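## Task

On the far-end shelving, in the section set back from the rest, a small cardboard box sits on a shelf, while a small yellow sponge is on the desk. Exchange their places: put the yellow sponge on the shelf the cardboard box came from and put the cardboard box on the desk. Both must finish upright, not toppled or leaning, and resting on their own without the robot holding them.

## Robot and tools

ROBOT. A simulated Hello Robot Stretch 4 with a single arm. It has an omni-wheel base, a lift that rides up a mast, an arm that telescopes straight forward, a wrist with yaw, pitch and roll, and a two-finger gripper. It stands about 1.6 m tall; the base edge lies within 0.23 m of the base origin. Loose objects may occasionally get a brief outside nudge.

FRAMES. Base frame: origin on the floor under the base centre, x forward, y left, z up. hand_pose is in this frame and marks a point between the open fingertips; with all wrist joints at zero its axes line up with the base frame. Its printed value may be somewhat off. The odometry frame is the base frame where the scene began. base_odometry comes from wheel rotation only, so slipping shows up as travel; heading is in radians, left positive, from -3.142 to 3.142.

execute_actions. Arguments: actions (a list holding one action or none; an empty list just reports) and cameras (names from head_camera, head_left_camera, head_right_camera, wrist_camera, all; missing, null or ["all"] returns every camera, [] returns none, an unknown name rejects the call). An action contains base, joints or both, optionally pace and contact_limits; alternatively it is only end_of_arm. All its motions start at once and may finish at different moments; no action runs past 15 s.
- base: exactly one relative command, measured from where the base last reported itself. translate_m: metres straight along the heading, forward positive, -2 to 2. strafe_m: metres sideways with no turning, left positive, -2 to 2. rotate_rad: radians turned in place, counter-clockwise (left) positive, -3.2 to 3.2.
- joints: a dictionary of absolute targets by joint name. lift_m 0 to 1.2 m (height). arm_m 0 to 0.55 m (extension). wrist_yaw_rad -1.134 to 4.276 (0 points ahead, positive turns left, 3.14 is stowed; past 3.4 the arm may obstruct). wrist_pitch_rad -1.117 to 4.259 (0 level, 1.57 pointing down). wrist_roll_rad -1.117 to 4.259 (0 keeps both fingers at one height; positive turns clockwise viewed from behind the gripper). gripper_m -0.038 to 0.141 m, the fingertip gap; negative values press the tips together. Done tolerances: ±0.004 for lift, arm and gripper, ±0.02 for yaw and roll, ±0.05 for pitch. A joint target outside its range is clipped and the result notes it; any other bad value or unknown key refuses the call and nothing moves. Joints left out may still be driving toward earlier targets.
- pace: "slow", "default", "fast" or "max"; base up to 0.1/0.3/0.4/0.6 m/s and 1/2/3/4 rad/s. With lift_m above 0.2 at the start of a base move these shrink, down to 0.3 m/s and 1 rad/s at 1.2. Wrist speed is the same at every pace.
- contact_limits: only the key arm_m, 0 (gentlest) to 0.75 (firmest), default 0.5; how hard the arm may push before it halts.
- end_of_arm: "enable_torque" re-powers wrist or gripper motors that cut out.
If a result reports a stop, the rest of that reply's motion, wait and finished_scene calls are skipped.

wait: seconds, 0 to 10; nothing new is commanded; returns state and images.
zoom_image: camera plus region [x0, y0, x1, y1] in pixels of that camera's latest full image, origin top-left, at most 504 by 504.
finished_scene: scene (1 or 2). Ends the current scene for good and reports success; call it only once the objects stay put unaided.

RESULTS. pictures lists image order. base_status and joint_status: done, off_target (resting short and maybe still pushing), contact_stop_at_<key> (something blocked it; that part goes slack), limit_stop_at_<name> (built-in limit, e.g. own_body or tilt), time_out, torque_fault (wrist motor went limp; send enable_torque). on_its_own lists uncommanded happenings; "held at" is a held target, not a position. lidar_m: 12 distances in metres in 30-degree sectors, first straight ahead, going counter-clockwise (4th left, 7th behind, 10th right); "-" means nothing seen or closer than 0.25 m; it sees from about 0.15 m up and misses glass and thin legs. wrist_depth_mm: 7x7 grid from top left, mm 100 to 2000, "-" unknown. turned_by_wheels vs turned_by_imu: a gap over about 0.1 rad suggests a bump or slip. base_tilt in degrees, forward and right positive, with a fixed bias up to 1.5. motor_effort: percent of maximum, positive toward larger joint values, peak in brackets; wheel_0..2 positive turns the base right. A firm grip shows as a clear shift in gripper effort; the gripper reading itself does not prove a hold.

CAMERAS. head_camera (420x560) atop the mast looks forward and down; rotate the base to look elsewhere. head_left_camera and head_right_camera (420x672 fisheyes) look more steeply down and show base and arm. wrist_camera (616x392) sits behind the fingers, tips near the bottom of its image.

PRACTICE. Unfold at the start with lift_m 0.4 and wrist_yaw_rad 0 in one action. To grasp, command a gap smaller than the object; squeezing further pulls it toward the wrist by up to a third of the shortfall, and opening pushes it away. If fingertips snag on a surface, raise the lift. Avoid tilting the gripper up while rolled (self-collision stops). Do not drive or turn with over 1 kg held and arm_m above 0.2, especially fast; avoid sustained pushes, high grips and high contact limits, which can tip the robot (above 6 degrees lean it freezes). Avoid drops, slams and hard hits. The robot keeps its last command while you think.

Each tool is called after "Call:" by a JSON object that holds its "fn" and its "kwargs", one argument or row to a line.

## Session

Call:
{"fn": "execute_actions", "kwargs": {
  "actions": []
}}

Scene clock: 0.00 s.
base_odometry: x=+0.000 y=+0.000 heading=+0.000 (m, m, rad; odometry frame)
turned_by_wheels: +0.000 (rad since the last result)
turned_by_imu: +0.000 (rad since the last result)
base_tilt: forward=-0.1 right=-0.5 (deg)
lidar_m: 1.17 1.76 0.84 0.92 1.63 2.72 1.51 1.32 2.04 1.15 0.99 0.99
base_status: not commanded
joint_positions: lift_m=+0.274 arm_m=+0.001 wrist_yaw_rad=+3.163 wrist_pitch_rad=-0.007 wrist_roll_rad=+0.014 gripper_m=+0.057
joint_status: not commanded
motor_effort: lift_m=+19 arm_m=+0 wrist_yaw_rad=+1 wrist_pitch_rad=-7 wrist_roll_rad=+1 gripper_m=-3 wheel_0=+0 wheel_1=+1 wheel_2=+0 (%)
hand_pose: x=-0.1183 y=+0.0813 z=+0.4540 quat_wxyz=(-0.011, +0.003, +0.007, +1.000) (m; base frame)
wrist_depth_mm: - 139 - - - - - / - 122 179 - - - - / - 126 176 - - - - / 135 137 259 - - - - / 1756 - - - - - - / 1576 1756 205 1921 1661 - - / 1138 1042 1118 150 1138 1308 1336
pictures: head_camera, head_left_camera, head_right_camera, wrist_camera
Images, in order (width x height): head_camera 420x560, head_left_camera 420x672, head_right_camera 420x672, wrist_camera 616x392.

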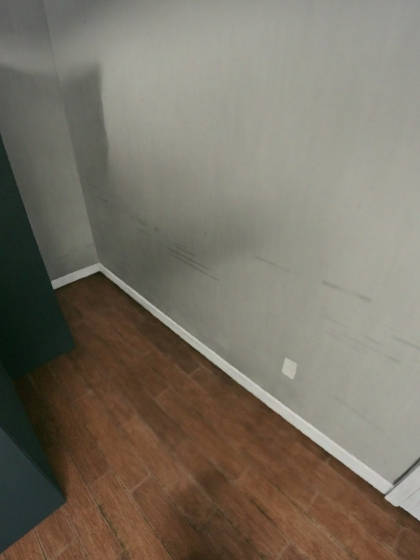

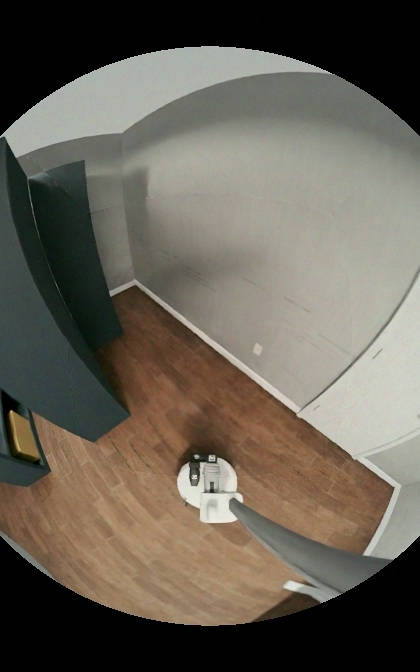

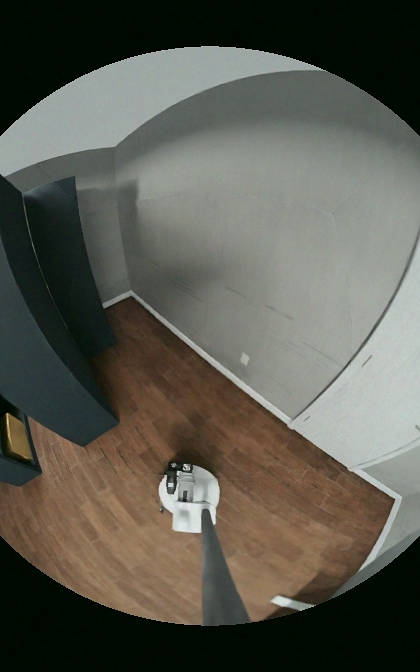

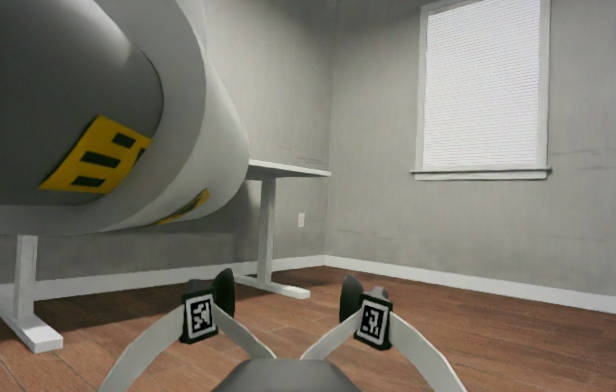

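Call:
{"fn": "execute_actions", "kwargs": {
  "actions": [
    {"base": {"rotate_rad": -2.8}, "joints": {"lift_m": 0.78, "wrist_yaw_rad": 0.0, "gripper_m": 0.14}, "pace": "fast"}
  ]
}}

Scene clock: 2.67 s.
base_odometry: x=+0.000 y=+0.000 heading=-2.800 (m, m, rad; odometry frame)
turned_by_wheels: -2.800 (rad since the last result)
turned_by_imu: -2.749 (rad since the last result)
base_tilt: forward=-0.1 right=-0.6 (deg)
lidar_m: 1.29 1.45 1.28 1.00 0.97 1.06 1.55 0.83 0.88 1.45 2.72 1.68
base_status: done
joint_positions: lift_m=+0.780 arm_m=+0.001 wrist_yaw_rad=+0.000 wrist_pitch_rad=-0.007 wrist_roll_rad=+0.014 gripper_m=+0.140
joint_status: all done
motor_effort: lift_m=+22(23) arm_m=-1(2) wrist_yaw_rad=+0(4) wrist_pitch_rad=-7(7) wrist_roll_rad=+1(1) gripper_m=-3(5) wheel_0=+0(9) wheel_1=+1(14) wheel_2=+0(9) (%)
hand_pose: x=+0.4605 y=-0.0873 z=+0.9599 quat_wxyz=(+1.000, +0.007, -0.003, +0.000) (m; base frame)
wrist_depth_mm: 1576 1708 1863 - - - - / 1499 1661 1808 - - - - / 1499 1708 1808 - - - - / 1537 1661 1921 - - - - / 1576 1661 1808 - - - - / 1499 193 1160 - 222 - - / 1537 1618 1756 147 - - -
pictures: head_camera, head_left_camera, head_right_camera, wrist_camera
Images, in order (width x height): head_camera 420x560, head_left_camera 420x672, head_right_camera 420x672, wrist_camera 616x392.

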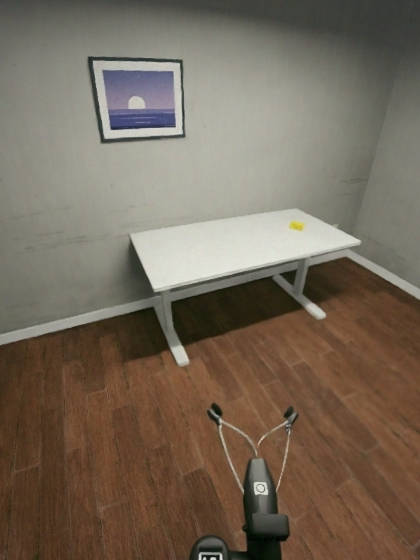

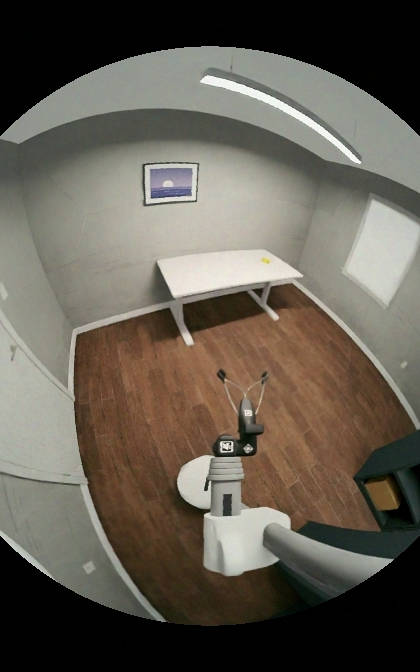

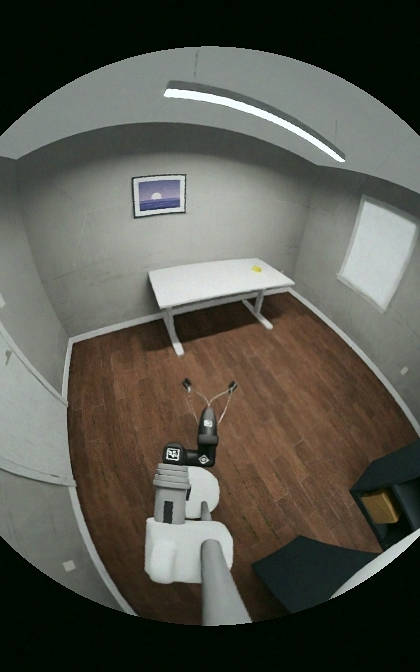

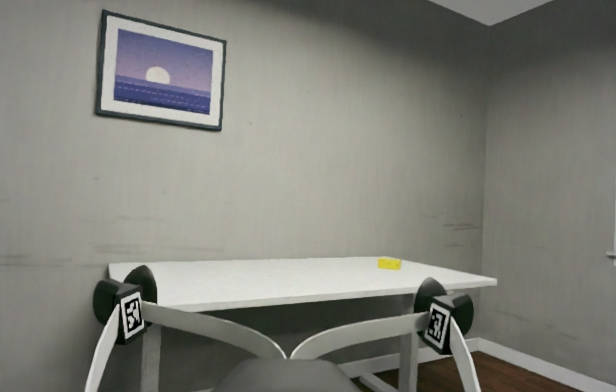

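Call:
{"fn": "zoom_image", "kwargs": {
  "camera": "head_camera",
  "region": [250, 195, 370, 285]
}}

Call:
{"fn": "zoom_image", "kwargs": {
  "camera": "wrist_camera",
  "region": [340, 230, 500, 310]
}}

Region (250, 195, 370, 285) of head_camera's 420x560 image, scaled by 4.200, with more detail than that image has; it fills the top 378 rows of this view, and the rest is white.

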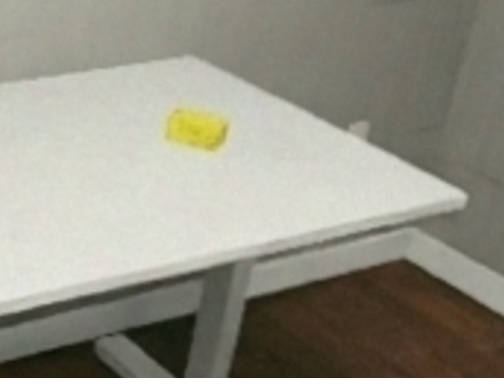

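Region (340, 230, 500, 310) of wrist_camera's 616x392 image, scaled by 3.150.

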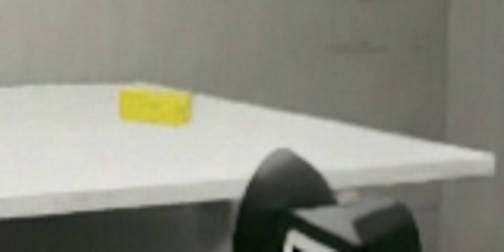

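Call:
{"fn": "execute_actions", "kwargs": {
  "actions": [
    {"base": {"rotate_rad": -0.34}, "joints": {"wrist_pitch_rad": 0.4}, "pace": "fast"}
  ],
  "cameras": []
}}

Call:
{"fn": "execute_actions", "kwargs": {
  "actions": [
    {"base": {"translate_m": 1.28}, "joints": {"arm_m": 0.15}, "pace": "fast"}
  ]
}}

Scene clock: 7.93 s.
base_odometry: x=+0.000 y=+0.000 heading=-3.139 (m, m, rad; odometry frame)
turned_by_wheels: -0.340 (rad since the last result)
turned_by_imu: -0.332 (rad since the last result)
base_tilt: forward=-0.1 right=-0.6 (deg)
lidar_m: 1.49 1.30 1.99 1.14 0.98 0.97 1.14 1.78 0.86 0.97 1.70 2.72
base_status: done
joint_positions: lift_m=+0.780 arm_m=+0.001 wrist_yaw_rad=+0.000 wrist_pitch_rad=+0.401 wrist_roll_rad=+0.014 gripper_m=+0.140
joint_status: all done
motor_effort: lift_m=+22(22) arm_m=-1(1) wrist_yaw_rad=+1(1) wrist_pitch_rad=-5(3) wrist_roll_rad=+1(1) gripper_m=-3(1) wheel_0=+2(7) wheel_1=+3(11) wheel_2=+1(8) (%)
hand_pose: x=+0.4375 y=-0.0874 z=+0.8452 quat_wxyz=(+0.980, +0.007, +0.199, -0.001) (m; base frame)
wrist_depth_mm: 1499 1863 - - - - - / 1499 1756 - - - - - / 1576 1808 - - - - - / 1756 - - - - - - / 1708 1863 1863 1863 1921 - - / 1397 195 1464 1537 223 1499 1618 / 1182 1182 1229 147 1308 1255 1336
pictures: none
No camera images: the call's "cameras" was empty. Leave "cameras" out to get every camera's image.

Scene clock: 12.53 s.
base_odometry: x=-1.280 y=-0.003 heading=-3.139 (m, m, rad; odometry frame)
turned_by_wheels: +0.000 (rad since the last result)
turned_by_imu: -0.002 (rad since the last result)
base_tilt: forward=+0.0 right=-0.6 (deg)
lidar_m: 0.44 0.35 0.35 0.43 1.81 1.87 2.21 1.77 1.78 2.13 1.81 0.71
base_status: done
joint_positions: lift_m=+0.780 arm_m=+0.149 wrist_yaw_rad=+0.000 wrist_pitch_rad=+0.402 wrist_roll_rad=+0.014 gripper_m=+0.140
joint_status: all done
motor_effort: lift_m=+22(22) arm_m=+4(5) wrist_yaw_rad=+1(1) wrist_pitch_rad=-5(6) wrist_roll_rad=+1(2) gripper_m=+1(1) wheel_0=+2(7) wheel_1=+2(6) wheel_2=+0(15) (%)
hand_pose: x=+0.5856 y=-0.0874 z=+0.8452 quat_wxyz=(+0.980, +0.007, +0.200, -0.001) (m; base frame)
wrist_depth_mm: 750 854 1060 1281 1499 1336 1182 / 788 904 1078 1336 1576 1366 1205 / 788 878 1078 1430 1708 1430 1281 / 621 544 661 691 1708 1499 1308 / 466 488 492 512 517 1499 1336 / 375 195 394 404 224 1464 1366 / 317 315 329 147 1229 1229 1281
pictures: head_camera, head_left_camera, head_right_camera, wrist_camera
Images, in order (width x height): head_camera 420x560, head_left_camera 420x672, head_right_camera 420x672, wrist_camera 616x392.

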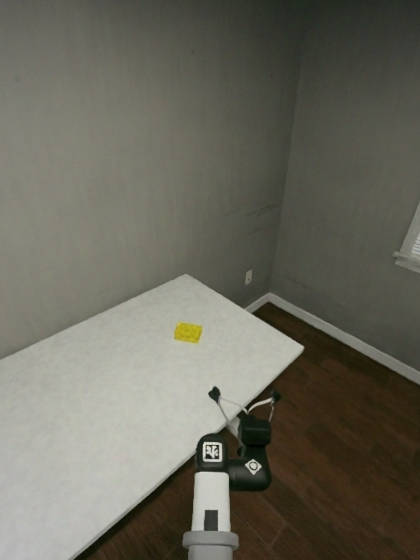

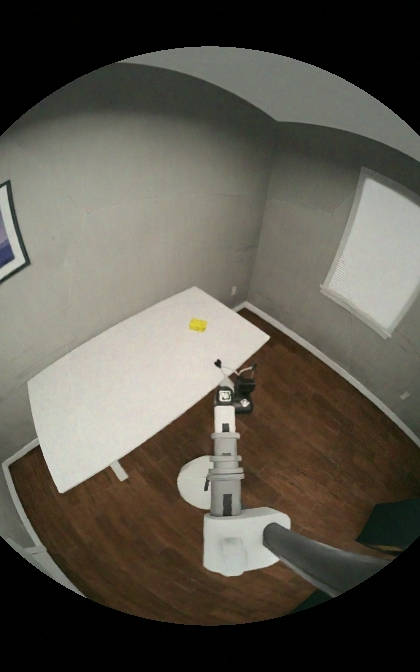

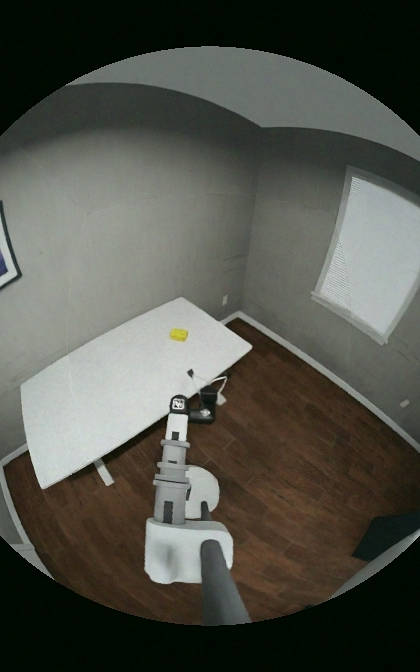

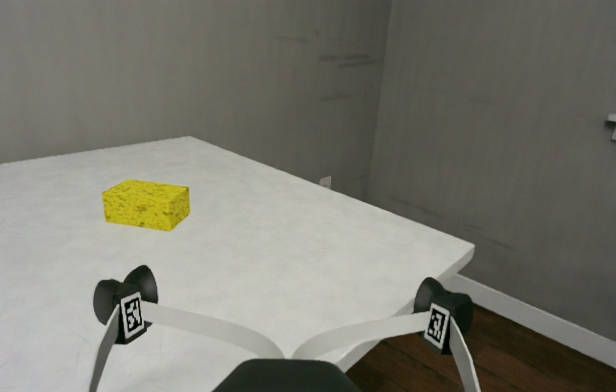

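Call:
{"fn": "zoom_image", "kwargs": {
  "camera": "head_camera",
  "region": [140, 290, 300, 430]
}}

Call:
{"fn": "zoom_image", "kwargs": {
  "camera": "wrist_camera",
  "region": [70, 150, 230, 260]
}}

Region (140, 290, 300, 430) of head_camera's 420x560 image, scaled by 3.150, with more detail than that image has; it fills the top 441 rows of this view, and the rest is white.

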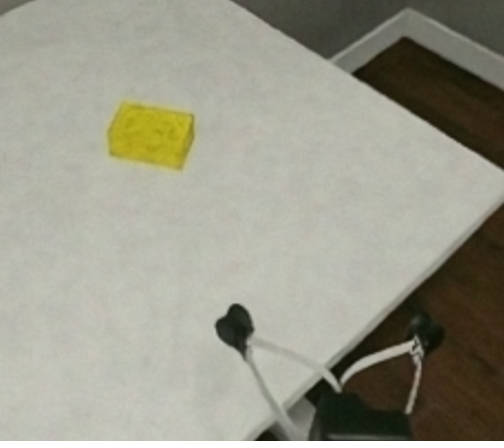

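Region (70, 150, 230, 260) of wrist_camera's 616x392 image, scaled by 3.150; it fills the top 346 rows of this view, and the rest is white.

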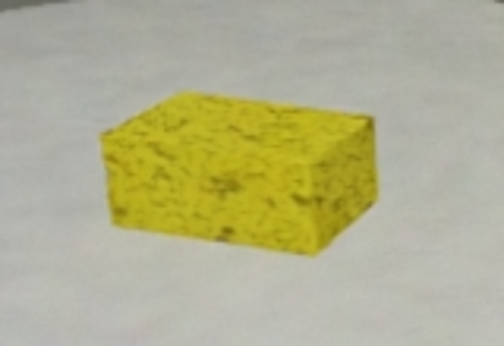

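Call:
{"fn": "execute_actions", "kwargs": {
  "actions": [
    {"base": {"rotate_rad": 0.365}, "joints": {"arm_m": 0.55, "wrist_yaw_rad": -0.6, "lift_m": 0.735, "gripper_m": 0.141}}
  ],
  "cameras": ["head_camera", "wrist_camera"]
}}

Scene clock: 17.23 s.
base_odometry: x=-1.280 y=-0.003 heading=-2.774 (m, m, rad; odometry frame)
turned_by_wheels: +0.365 (rad since the last result)
turned_by_imu: +0.359 (rad since the last result)
base_tilt: forward=-0.1 right=-0.6 (deg)
lidar_m: 0.34 0.34 0.39 0.59 1.83 2.02 1.76 1.78 1.90 1.87 1.79 0.48
base_status: done
joint_positions: lift_m=+0.735 arm_m=+0.549 wrist_yaw_rad=-0.600 wrist_pitch_rad=+0.402 wrist_roll_rad=+0.014 gripper_m=+0.141
joint_status: all done
motor_effort: lift_m=+15(21) arm_m=+5(5) wrist_yaw_rad=+1(2) wrist_pitch_rad=-6(5) wrist_roll_rad=+1(1) gripper_m=+1(1) wheel_0=+0(6) wheel_1=-2(9) wheel_2=-2(14) (%)
hand_pose: x=+0.8899 y=-0.2220 z=+0.8007 quat_wxyz=(+0.936, +0.065, +0.189, -0.291) (m; base frame)
wrist_depth_mm: 473 574 732 991 1336 1229 1138 / 488 603 768 1060 1366 1255 1182 / 508 621 820 1138 1430 1336 1205 / 492 525 554 574 1537 1366 1281 / 387 399 413 424 436 452 1281 / 312 195 264 266 223 338 359 / 260 260 224 147 283 279 291
pictures: head_camera, wrist_camera
Images, in order (width x height): head_camera 420x560, wrist_camera 616x392.

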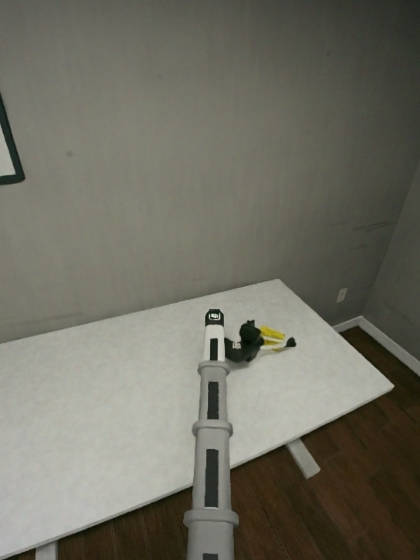

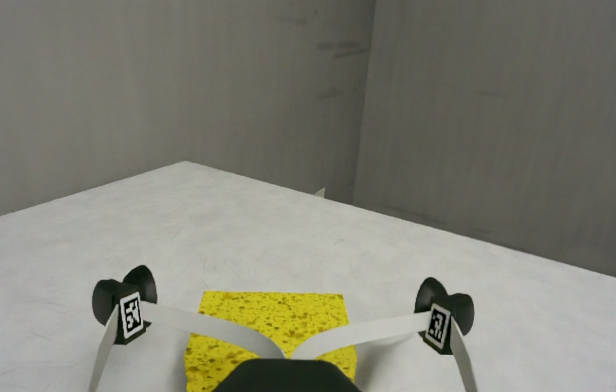

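Call:
{"fn": "execute_actions", "kwargs": {
  "actions": [
    {"base": {"translate_m": 0.028}, "joints": {"lift_m": 0.684}}
  ],
  "cameras": ["wrist_camera"]
}}

Scene clock: 18.97 s.
base_odometry: x=-1.306 y=-0.013 heading=-2.774 (m, m, rad; odometry frame)
turned_by_wheels: +0.000 (rad since the last result)
turned_by_imu: +0.001 (rad since the last result)
base_tilt: forward=+0.0 right=-0.5 (deg)
lidar_m: 0.33 0.30 0.37 0.54 1.87 2.04 1.82 1.80 1.91 1.83 1.79 0.45
base_status: done
joint_positions: lift_m=+0.684 arm_m=+0.549 wrist_yaw_rad=-0.600 wrist_pitch_rad=+0.402 wrist_roll_rad=+0.014 gripper_m=+0.141
joint_status: all done
motor_effort: lift_m=+15(15) arm_m=+5(5) wrist_yaw_rad=+3(2) wrist_pitch_rad=-7(6) wrist_roll_rad=+1(1) gripper_m=-3(0) wheel_0=+3(5) wheel_1=+4(11) wheel_2=-1(8) (%)
hand_pose: x=+0.8899 y=-0.2221 z=+0.7497 quat_wxyz=(+0.936, +0.065, +0.189, -0.291) (m; base frame)
wrist_depth_mm: 449 549 699 960 1308 1281 1138 / 466 564 732 1008 1336 1255 1138 / 480 559 676 1098 1464 1308 1205 / 389 404 421 439 459 1308 1255 / 296 304 298 236 334 343 353 / 240 195 187 189 198 259 276 / 200 200 193 147 203 213 224
pictures: wrist_camera
Images, in order (width x height): wrist_camera 616x392.

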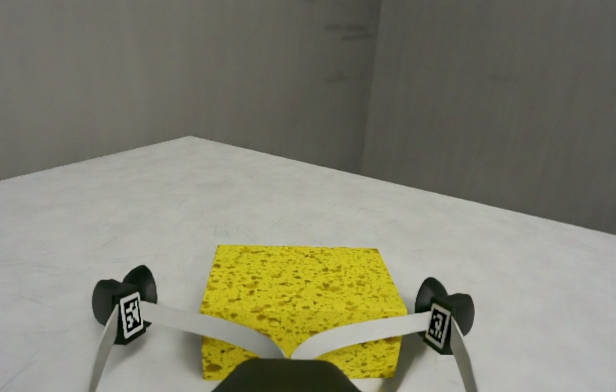

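The sponge is between the fingers. Closing.

Call:
{"fn": "execute_actions", "kwargs": {
  "actions": [
    {"joints": {"gripper_m": 0.06}}
  ],
  "cameras": ["wrist_camera"]
}}

Scene clock: 20.93 s.
base_odometry: x=-1.306 y=-0.013 heading=-2.774 (m, m, rad; odometry frame)
turned_by_wheels: +0.000 (rad since the last result)
turned_by_imu: +0.000 (rad since the last result)
base_tilt: forward=-0.1 right=-0.5 (deg)
lidar_m: 0.34 0.32 0.33 0.58 1.85 2.06 1.81 1.80 1.88 1.82 1.77 0.43
base_status: not commanded
joint_positions: lift_m=+0.684 arm_m=+0.549 wrist_yaw_rad=-0.600 wrist_pitch_rad=+0.402 wrist_roll_rad=+0.014 gripper_m=+0.060
joint_status: all done
motor_effort: lift_m=+15(16) arm_m=+4(5) wrist_yaw_rad=-1(0) wrist_pitch_rad=-5(6) wrist_roll_rad=+1(1) gripper_m=-19(20) wheel_0=+3(3) wheel_1=+4(4) wheel_2=-1(1) (%)
hand_pose: x=+0.8899 y=-0.2221 z=+0.7497 quat_wxyz=(+0.936, +0.065, +0.189, -0.291) (m; base frame)
wrist_depth_mm: 452 549 691 960 1308 1229 1118 / 462 569 741 1025 1366 1229 1160 / 477 559 676 1098 1464 1308 1205 / 389 402 418 433 459 1336 1229 / 294 304 233 227 330 343 355 / 238 200 182 184 191 268 273 / 198 195 186 185 200 211 224
pictures: wrist_camera
Images, in order (width x height): wrist_camera 616x392.

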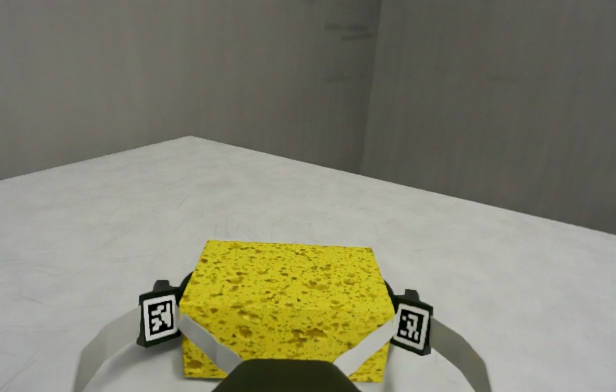

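Call:
{"fn": "execute_actions", "kwargs": {
  "actions": [
    {"base": {"rotate_rad": -2.729}, "joints": {"lift_m": 0.73, "arm_m": 0.0, "wrist_yaw_rad": 0.0}}
  ],
  "cameras": ["head_camera", "wrist_camera"]
}}

Scene clock: 24.33 s.
base_odometry: x=-1.306 y=-0.013 heading=+0.780 (m, m, rad; odometry frame)
turned_by_wheels: -2.729 (rad since the last result)
turned_by_imu: -2.680 (rad since the last result)
base_tilt: forward=-0.1 right=-0.6 (deg)
lidar_m: 1.76 1.83 1.86 1.78 0.48 0.35 0.32 0.36 0.51 1.87 1.98 1.82
base_status: done
joint_positions: lift_m=+0.730 arm_m=+0.002 wrist_yaw_rad=+0.000 wrist_pitch_rad=+0.402 wrist_roll_rad=+0.014 gripper_m=+0.060
joint_status: all done
motor_effort: lift_m=+21(24) arm_m=-5(7) wrist_yaw_rad=+2(1) wrist_pitch_rad=-6(7) wrist_roll_rad=+1(1) gripper_m=-21(20) wheel_0=+0(10) wheel_1=+1(10) wheel_2=+1(7) (%)
hand_pose: x=+0.4381 y=-0.0875 z=+0.7951 quat_wxyz=(+0.980, +0.007, +0.200, -0.001) (m; base frame)
wrist_depth_mm: - 1366 - - 1397 1430 - / - 1430 - - 1499 - - / - 1537 - - 1576 - - / - 1576 - - 1661 - - / 1661 1708 232 228 1708 1921 - / 1366 199 182 185 191 1537 1499 / 1138 1098 185 186 1118 1182 1255
pictures: head_camera, wrist_camera
Images, in order (width x height): head_camera 420x560, wrist_camera 616x392.

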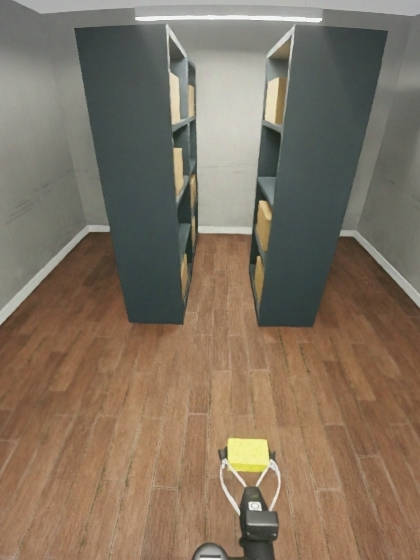

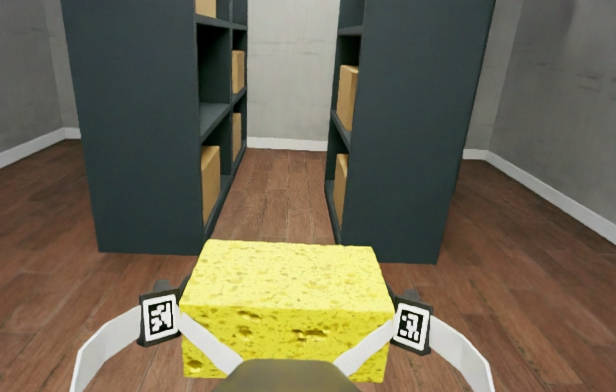

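Call:
{"fn": "execute_actions", "kwargs": {
  "actions": [
    {"base": {"translate_m": 1.12}, "joints": {"lift_m": 0.6}, "pace": "max"}
  ],
  "cameras": ["head_camera"]
}}

Scene clock: 28.67 s.
base_odometry: x=-0.510 y=+0.775 heading=+0.781 (m, m, rad; odometry frame)
turned_by_wheels: +0.000 (rad since the last result)
turned_by_imu: -0.001 (rad since the last result)
base_tilt: forward=-0.1 right=-0.5 (deg)
lidar_m: 0.99 0.70 0.94 1.80 1.89 1.52 1.45 1.51 1.96 1.91 0.94 0.68
base_status: done
joint_positions: lift_m=+0.600 arm_m=+0.002 wrist_yaw_rad=+0.000 wrist_pitch_rad=+0.402 wrist_roll_rad=+0.014 gripper_m=+0.060
joint_status: all done
motor_effort: lift_m=+18(19) arm_m=-4(5) wrist_yaw_rad=+2(1) wrist_pitch_rad=-6(7) wrist_roll_rad=+1(1) gripper_m=-22(21) wheel_0=+0(10) wheel_1=+1(9) wheel_2=+2(10) (%)
hand_pose: x=+0.4380 y=-0.0874 z=+0.6654 quat_wxyz=(+0.980, +0.007, +0.200, -0.001) (m; base frame)
wrist_depth_mm: 1138 1138 - - 1182 1182 392 / 1205 1182 - - 1008 707 410 / 931 1078 - - 1025 732 427 / 640 1336 1808 - 1397 707 459 / 750 931 233 227 976 512 480 / 661 199 182 185 191 530 521 / 539 878 186 186 699 539 564
pictures: head_camera
Images, in order (width x height): head_camera 420x560.

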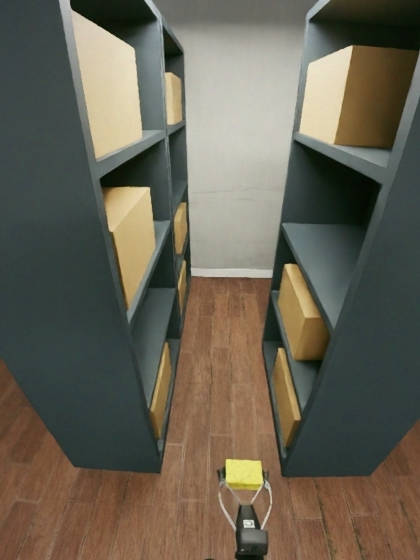

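Call:
{"fn": "execute_actions", "kwargs": {
  "actions": [
    {"base": {"strafe_m": -0.055}, "pace": "fast"}
  ],
  "cameras": ["head_camera"]
}}

Scene clock: 29.90 s.
base_odometry: x=-0.471 y=+0.736 heading=+0.781 (m, m, rad; odometry frame)
turned_by_wheels: +0.000 (rad since the last result)
turned_by_imu: +0.000 (rad since the last result)
base_tilt: forward=-0.1 right=-0.6 (deg)
lidar_m: 1.14 0.72 0.93 1.86 1.91 1.51 1.44 1.54 1.92 1.85 0.92 0.70
base_status: done
joint_positions: lift_m=+0.600 arm_m=+0.002 wrist_yaw_rad=+0.000 wrist_pitch_rad=+0.402 wrist_roll_rad=+0.014 gripper_m=+0.060
joint_status: not commanded
motor_effort: lift_m=+18(17) arm_m=-4(5) wrist_yaw_rad=+1(0) wrist_pitch_rad=-7(6) wrist_roll_rad=+1(1) gripper_m=-21(20) wheel_0=+0(12) wheel_1=+0(12) wheel_2=+1(5) (%)
hand_pose: x=+0.4380 y=-0.0874 z=+0.6654 quat_wxyz=(+0.980, +0.007, +0.200, -0.001) (m; base frame)
wrist_depth_mm: 1118 1160 - - 1182 676 387 / 1205 1229 - - 842 424 402 / 931 1182 - - 820 439 433 / 715 1336 1983 - 809 459 459 / 809 1078 234 228 842 484 484 / 715 200 182 185 192 512 517 / 707 917 186 186 535 544 559
pictures: head_camera
Images, in order (width x height): head_camera 420x560.

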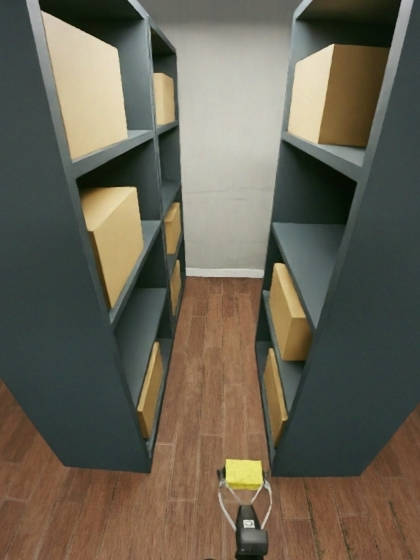

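Call:
{"fn": "execute_actions", "kwargs": {
  "actions": [
    {"base": {"translate_m": 1.85}, "pace": "fast"}
  ]
}}

Scene clock: 35.97 s.
base_odometry: x=+0.843 y=+2.038 heading=+0.781 (m, m, rad; odometry frame)
turned_by_wheels: +0.000 (rad since the last result)
turned_by_imu: -0.003 (rad since the last result)
base_tilt: forward=-0.1 right=-0.6 (deg)
lidar_m: 0.62 0.45 0.28 0.27 0.28 0.41 1.18 0.42 0.41 0.74 0.77 0.68
base_status: done
joint_positions: lift_m=+0.600 arm_m=+0.002 wrist_yaw_rad=+0.000 wrist_pitch_rad=+0.402 wrist_roll_rad=+0.014 gripper_m=+0.060
joint_status: not commanded
motor_effort: lift_m=+17(18) arm_m=-5(4) wrist_yaw_rad=-1(0) wrist_pitch_rad=-6(7) wrist_roll_rad=+1(1) gripper_m=-20(20) wheel_0=+1(6) wheel_1=+2(11) wheel_2=+3(11) (%)
hand_pose: x=+0.4380 y=-0.0874 z=+0.6654 quat_wxyz=(+0.980, +0.007, +0.200, -0.001) (m; base frame)
wrist_depth_mm: 384 392 392 397 402 404 410 / 404 410 418 415 421 427 433 / 427 433 436 442 449 452 455 / 452 459 469 469 473 480 484 / 480 484 233 227 496 508 508 / 512 199 182 184 191 544 554 / 544 554 185 186 569 574 585
pictures: head_camera, head_left_camera, head_right_camera, wrist_camera
Images, in order (width x height): head_camera 420x560, head_left_camera 420x672, head_right_camera 420x672, wrist_camera 616x392.

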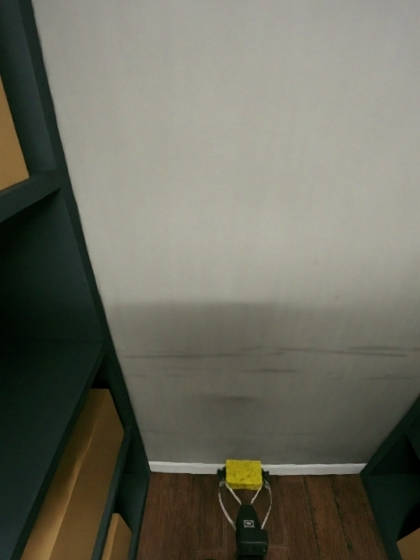

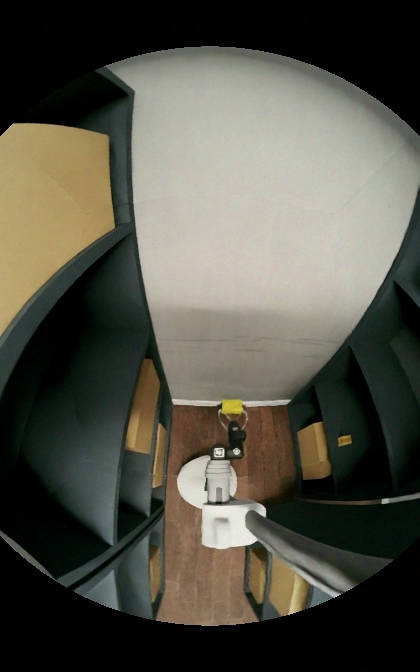

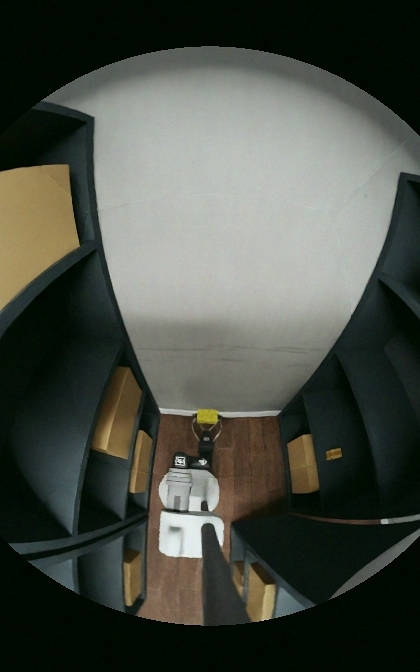

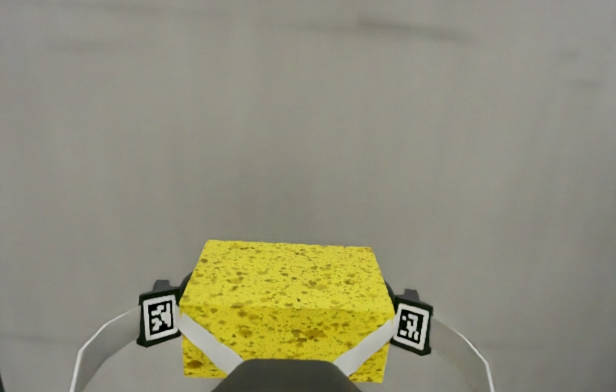

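Call:
{"fn": "execute_actions", "kwargs": {
  "actions": [
    {"base": {"rotate_rad": -1.55}, "joints": {"lift_m": 0.56}}
  ]
}}

Scene clock: 38.90 s.
base_odometry: x=+0.843 y=+2.038 heading=-0.769 (m, m, rad; odometry frame)
turned_by_wheels: -1.550 (rad since the last result)
turned_by_imu: -1.521 (rad since the last result)
base_tilt: forward=-0.1 right=-0.6 (deg)
lidar_m: 0.73 0.76 0.68 0.63 0.40 0.30 0.27 0.27 0.43 1.09 0.40 0.39
base_status: done
joint_positions: lift_m=+0.560 arm_m=+0.002 wrist_yaw_rad=+0.000 wrist_pitch_rad=+0.402 wrist_roll_rad=+0.014 gripper_m=+0.060
joint_status: all done
motor_effort: lift_m=+15(17) arm_m=-4(4) wrist_yaw_rad=+3(0) wrist_pitch_rad=-6(7) wrist_roll_rad=+2(1) gripper_m=-22(20) wheel_0=+2(8) wheel_1=+1(11) wheel_2=+0(10) (%)
hand_pose: x=+0.4380 y=-0.0874 z=+0.6256 quat_wxyz=(+0.980, +0.007, +0.200, -0.001) (m; base frame)
wrist_depth_mm: 878 866 878 878 539 410 298 / 917 904 904 917 597 404 294 / 798 831 878 946 585 402 290 / 574 564 591 609 569 392 287 / 1008 768 232 228 569 387 285 / 647 199 182 184 191 379 279 / 707 676 186 186 500 329 277
pictures: head_camera, head_left_camera, head_right_camera, wrist_camera
Images, in order (width x height): head_camera 420x560, head_left_camera 420x672, head_right_camera 420x672, wrist_camera 616x392.

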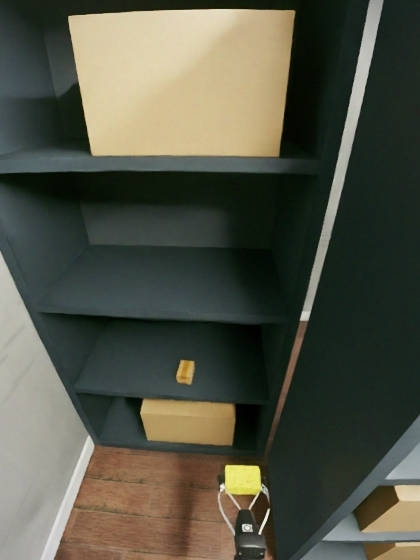

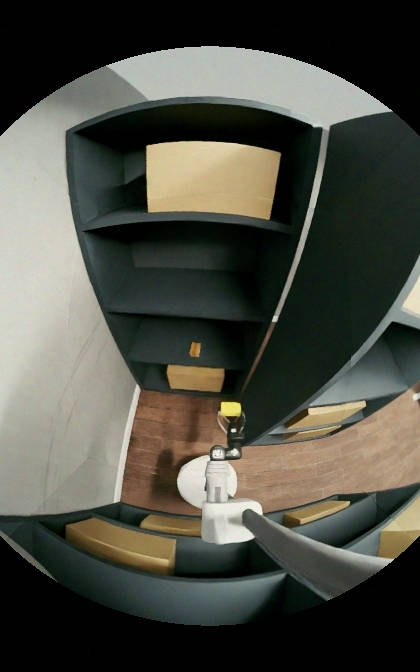

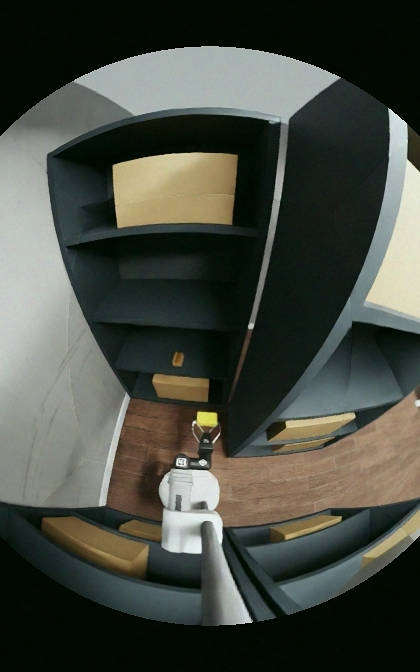

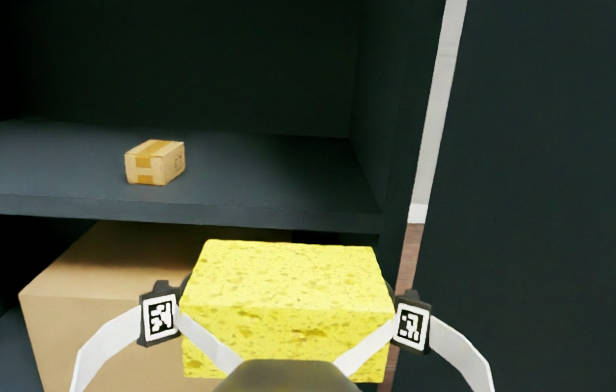

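Call:
{"fn": "zoom_image", "kwargs": {
  "camera": "wrist_camera",
  "region": [90, 110, 250, 230]
}}

Call:
{"fn": "zoom_image", "kwargs": {
  "camera": "head_camera",
  "region": [70, 310, 310, 510]
}}

Region (90, 110, 250, 230) of wrist_camera's 616x392 image, scaled by 3.150; it fills the top 378 rows of this view, and the rest is white.

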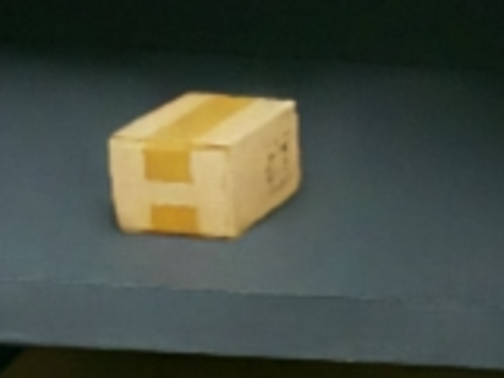

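Region (70, 310, 310, 510) of head_camera's 420x560 image, scaled by 2.100, with more detail than that image has.

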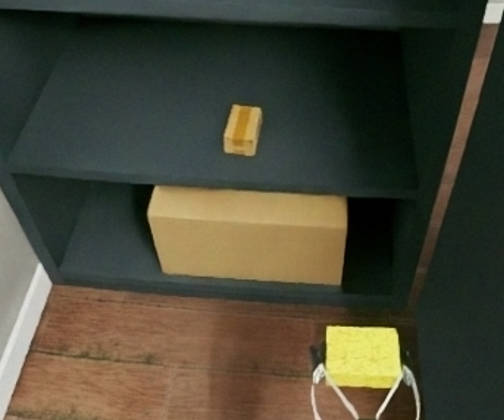

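Call:
{"fn": "execute_actions", "kwargs": {
  "actions": [
    {"joints": {"arm_m": 0.46, "lift_m": 0.525}, "contact_limits": {"arm_m": 0.2}}
  ],
  "cameras": ["head_camera", "wrist_camera"]
}}

Scene clock: 42.63 s.
base_odometry: x=+0.843 y=+2.038 heading=-0.769 (m, m, rad; odometry frame)
turned_by_wheels: +0.000 (rad since the last result)
turned_by_imu: +0.001 (rad since the last result)
base_tilt: forward=-0.1 right=-0.5 (deg)
lidar_m: 0.71 0.79 0.66 0.65 0.41 0.28 0.27 0.30 0.42 1.07 0.43 0.39
base_status: not commanded
joint_positions: lift_m=+0.525 arm_m=+0.459 wrist_yaw_rad=+0.000 wrist_pitch_rad=+0.402 wrist_roll_rad=+0.014 gripper_m=+0.060
joint_status: all done
motor_effort: lift_m=+15(15) arm_m=+5(5) wrist_yaw_rad=-2(2) wrist_pitch_rad=-5(7) wrist_roll_rad=+2(1) gripper_m=-19(21) wheel_0=+2(2) wheel_1=+1(1) wheel_2=+0(0) (%)
contact_limits: arm_m 0.2
hand_pose: x=+0.8956 y=-0.0874 z=+0.5907 quat_wxyz=(+0.980, +0.007, +0.200, -0.001) (m; base frame)
wrist_depth_mm: 459 466 466 462 466 310 224 / 488 488 488 488 484 306 221 / 512 508 512 521 504 300 220 / 452 473 492 504 488 296 216 / 345 353 232 228 389 291 214 / 278 200 181 184 191 287 212 / 230 229 186 186 234 238 208
pictures: head_camera, wrist_camera
Images, in order (width x height): head_camera 420x560, wrist_camera 616x392.

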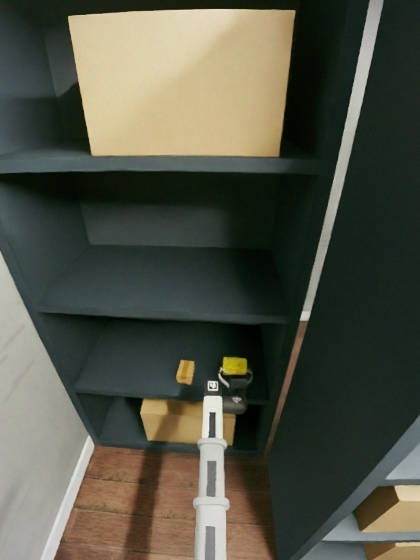

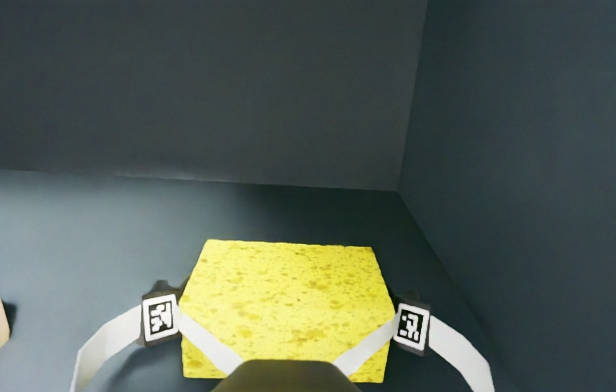

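Call:
{"fn": "execute_actions", "kwargs": {
  "actions": [
    {"joints": {"lift_m": 0.498}}
  ],
  "cameras": []
}}

Call:
{"fn": "execute_actions", "kwargs": {
  "actions": [
    {"joints": {"gripper_m": 0.125}}
  ],
  "cameras": ["wrist_camera"]
}}

Scene clock: 45.03 s.
base_odometry: x=+0.843 y=+2.038 heading=-0.769 (m, m, rad; odometry frame)
turned_by_wheels: +0.000 (rad since the last result)
turned_by_imu: +0.001 (rad since the last result)
base_tilt: forward=-0.1 right=-0.6 (deg)
lidar_m: 0.72 0.77 0.67 0.65 0.38 0.30 0.27 0.29 0.45 1.07 0.43 0.40
base_status: not commanded
joint_positions: lift_m=+0.498 arm_m=+0.459 wrist_yaw_rad=+0.000 wrist_pitch_rad=+0.402 wrist_roll_rad=+0.014 gripper_m=+0.060
joint_status: all done
motor_effort: lift_m=+15(15) arm_m=+5(5) wrist_yaw_rad=+2(0) wrist_pitch_rad=-6(6) wrist_roll_rad=+1(2) gripper_m=-23(21) wheel_0=+2(2) wheel_1=+1(1) wheel_2=+0(0) (%)
hand_pose: x=+0.8956 y=-0.0874 z=+0.5636 quat_wxyz=(+0.980, +0.007, +0.200, -0.001) (m; base frame)
wrist_depth_mm: 459 462 466 466 466 309 223 / 484 488 488 488 492 306 223 / 508 508 517 512 504 301 220 / 392 407 421 433 445 296 216 / 296 306 232 228 332 291 214 / 239 199 181 184 193 257 211 / 199 198 186 186 201 211 206
pictures: none
No camera images: the call's "cameras" was empty. Leave "cameras" out to get every camera's image.

Scene clock: 46.60 s.
base_odometry: x=+0.843 y=+2.038 heading=-0.769 (m, m, rad; odometry frame)
turned_by_wheels: +0.000 (rad since the last result)
turned_by_imu: +0.000 (rad since the last result)
base_tilt: forward=-0.1 right=-0.6 (deg)
lidar_m: 0.73 0.76 0.68 0.63 0.41 0.30 0.26 0.28 0.44 1.06 0.40 0.39
base_status: not commanded
joint_positions: lift_m=+0.498 arm_m=+0.459 wrist_yaw_rad=+0.000 wrist_pitch_rad=+0.402 wrist_roll_rad=+0.014 gripper_m=+0.125
joint_status: all done
motor_effort: lift_m=+15(16) arm_m=+5(4) wrist_yaw_rad=+0(1) wrist_pitch_rad=-5(7) wrist_roll_rad=+1(1) gripper_m=-1(19) wheel_0=+2(2) wheel_1=+1(1) wheel_2=+0(0) (%)
hand_pose: x=+0.8956 y=-0.0874 z=+0.5636 quat_wxyz=(+0.980, +0.007, +0.200, -0.001) (m; base frame)
wrist_depth_mm: 462 462 466 462 462 309 223 / 484 488 488 492 488 307 221 / 504 508 517 517 508 300 220 / 392 404 421 436 442 297 216 / 298 307 243 236 332 290 213 / 239 202 191 195 198 255 211 / 200 199 200 154 208 214 206
pictures: wrist_camera
Images, in order (width x height): wrist_camera 616x392.

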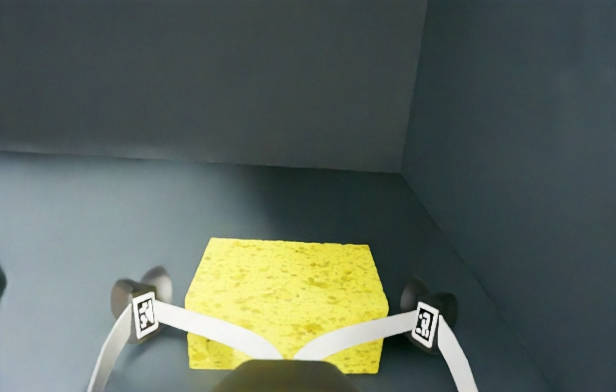

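Call:
{"fn": "execute_actions", "kwargs": {
  "actions": [
    {"joints": {"arm_m": 0.33}, "pace": "fast"}
  ],
  "cameras": []
}}

Call:
{"fn": "execute_actions", "kwargs": {
  "actions": [
    {"base": {"strafe_m": 0.215}, "pace": "fast"}
  ],
  "cameras": ["head_camera", "wrist_camera"]
}}

Scene clock: 48.00 s.
base_odometry: x=+0.843 y=+2.038 heading=-0.769 (m, m, rad; odometry frame)
turned_by_wheels: +0.000 (rad since the last result)
turned_by_imu: +0.000 (rad since the last result)
base_tilt: forward=-0.1 right=-0.6 (deg)
lidar_m: 0.72 0.77 0.69 0.65 0.42 0.29 0.27 0.30 0.43 1.04 0.41 0.39
base_status: not commanded
joint_positions: lift_m=+0.498 arm_m=+0.331 wrist_yaw_rad=+0.000 wrist_pitch_rad=+0.402 wrist_roll_rad=+0.014 gripper_m=+0.125
joint_status: all done
motor_effort: lift_m=+15(15) arm_m=-5(5) wrist_yaw_rad=+3(2) wrist_pitch_rad=-6(6) wrist_roll_rad=+1(1) gripper_m=+0(1) wheel_0=+2(2) wheel_1=+1(1) wheel_2=+0(0) (%)
hand_pose: x=+0.7672 y=-0.0875 z=+0.5636 quat_wxyz=(+0.980, +0.007, +0.200, -0.001) (m; base frame)
wrist_depth_mm: 574 574 574 580 564 301 217 / 603 609 609 609 564 296 215 / 574 603 621 627 554 293 213 / 303 407 375 319 424 289 210 / 282 307 317 319 334 281 214 / 239 201 252 257 219 249 226 / 237 233 234 154 240 238 248
pictures: none
No camera images: the call's "cameras" was empty. Leave "cameras" out to get every camera's image.

Scene clock: 49.63 s.
base_odometry: x=+0.992 y=+2.193 heading=-0.769 (m, m, rad; odometry frame)
turned_by_wheels: +0.000 (rad since the last result)
turned_by_imu: +0.000 (rad since the last result)
base_tilt: forward=-0.1 right=-0.6 (deg)
lidar_m: 0.74 0.62 0.46 0.43 0.37 0.29 0.27 0.30 0.41 1.05 0.55 0.68
base_status: done
joint_positions: lift_m=+0.498 arm_m=+0.331 wrist_yaw_rad=+0.000 wrist_pitch_rad=+0.402 wrist_roll_rad=+0.014 gripper_m=+0.125
joint_status: not commanded
motor_effort: lift_m=+16(15) arm_m=-5(4) wrist_yaw_rad=+2(0) wrist_pitch_rad=-7(6) wrist_roll_rad=+2(1) gripper_m=-3(0) wheel_0=+1(13) wheel_1=-2(13) wheel_2=-1(4) (%)
hand_pose: x=+0.7672 y=-0.0874 z=+0.5636 quat_wxyz=(+0.980, +0.007, +0.200, -0.001) (m; base frame)
wrist_depth_mm: 580 585 585 580 580 591 535 / 609 621 621 621 621 621 530 / 574 603 634 640 634 640 525 / 392 410 418 325 459 373 359 / 298 306 298 287 334 329 332 / 240 201 252 256 220 270 274 / 661 242 243 154 249 246 252
pictures: head_camera, wrist_camera
Images, in order (width x height): head_camera 420x560, wrist_camera 616x392.

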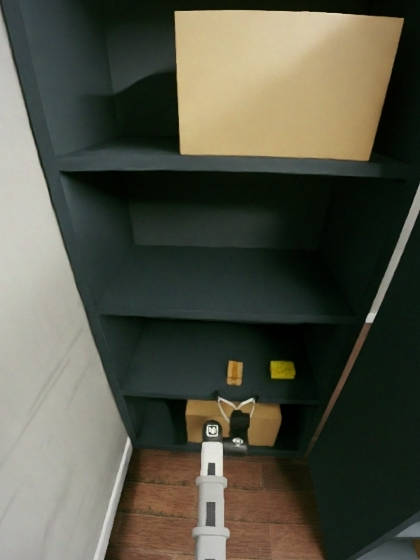

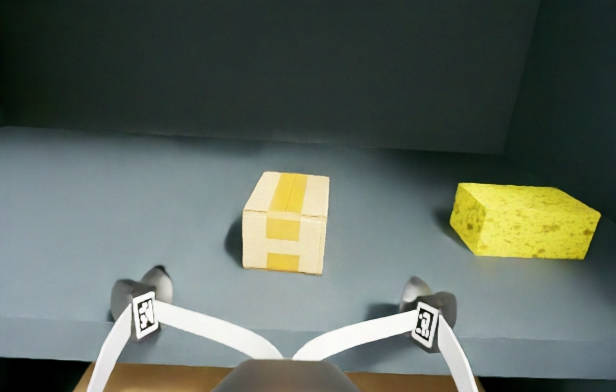

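Call:
{"fn": "execute_actions", "kwargs": {
  "actions": [
    {"joints": {"arm_m": 0.432, "gripper_m": 0.10}, "contact_limits": {"arm_m": 0.2}}
  ],
  "cameras": ["wrist_camera"]
}}

Scene clock: 51.33 s.
base_odometry: x=+0.992 y=+2.193 heading=-0.769 (m, m, rad; odometry frame)
turned_by_wheels: +0.000 (rad since the last result)
turned_by_imu: +0.000 (rad since the last result)
base_tilt: forward=-0.1 right=-0.5 (deg)
lidar_m: 0.75 0.65 0.46 0.44 0.41 0.29 0.27 0.29 0.42 1.11 0.56 0.69
base_status: not commanded
joint_positions: lift_m=+0.498 arm_m=+0.431 wrist_yaw_rad=+0.000 wrist_pitch_rad=+0.402 wrist_roll_rad=+0.014 gripper_m=+0.100
joint_status: all done
motor_effort: lift_m=+15(15) arm_m=+5(5) wrist_yaw_rad=+1(1) wrist_pitch_rad=-6(6) wrist_roll_rad=+1(1) gripper_m=-2(1) wheel_0=+0(1) wheel_1=-2(2) wheel_2=+0(1) (%)
contact_limits: arm_m 0.2
hand_pose: x=+0.8676 y=-0.0874 z=+0.5636 quat_wxyz=(+0.980, +0.007, +0.200, -0.001) (m; base frame)
wrist_depth_mm: 492 492 496 496 496 496 496 / 512 521 521 521 525 525 521 / 535 549 539 554 549 559 525 / 389 404 418 439 455 473 480 / 297 307 300 228 332 340 258 / 240 226 191 186 206 268 244 / 200 198 201 149 210 220 224
pictures: wrist_camera
Images, in order (width x height): wrist_camera 616x392.

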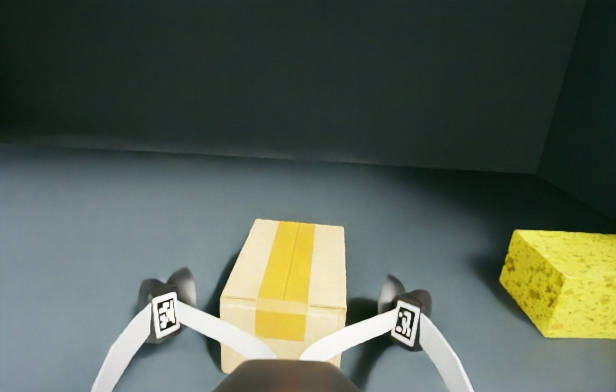

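Call:
{"fn": "execute_actions", "kwargs": {
  "actions": [
    {"joints": {"gripper_m": 0.02}}
  ],
  "cameras": ["wrist_camera"]
}}

Scene clock: 53.10 s.
base_odometry: x=+0.992 y=+2.193 heading=-0.769 (m, m, rad; odometry frame)
turned_by_wheels: +0.000 (rad since the last result)
turned_by_imu: +0.000 (rad since the last result)
base_tilt: forward=-0.1 right=-0.6 (deg)
lidar_m: 0.74 0.63 0.45 0.42 0.38 0.28 0.28 0.30 0.45 1.09 0.55 0.71
base_status: not commanded
joint_positions: lift_m=+0.498 arm_m=+0.431 wrist_yaw_rad=+0.000 wrist_pitch_rad=+0.402 wrist_roll_rad=+0.014 gripper_m=+0.020
joint_status: all done
motor_effort: lift_m=+15(15) arm_m=+4(5) wrist_yaw_rad=+0(0) wrist_pitch_rad=-7(7) wrist_roll_rad=+2(1) gripper_m=-21(23) wheel_0=+0(1) wheel_1=-2(2) wheel_2=+0(1) (%)
hand_pose: x=+0.8675 y=-0.0874 z=+0.5635 quat_wxyz=(+0.980, +0.007, +0.200, -0.001) (m; base frame)
wrist_depth_mm: 496 496 492 492 496 500 496 / 512 521 521 525 521 525 517 / 530 535 544 554 549 554 530 / 389 404 418 436 452 469 473 / 294 306 297 218 330 327 258 / 239 242 177 172 211 268 244 / 199 192 183 162 204 212 223
pictures: wrist_camera
Images, in order (width x height): wrist_camera 616x392.

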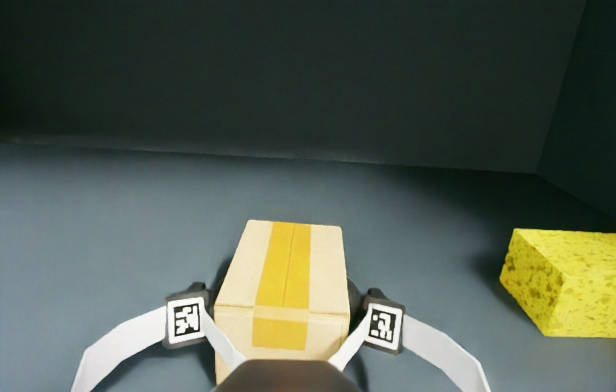

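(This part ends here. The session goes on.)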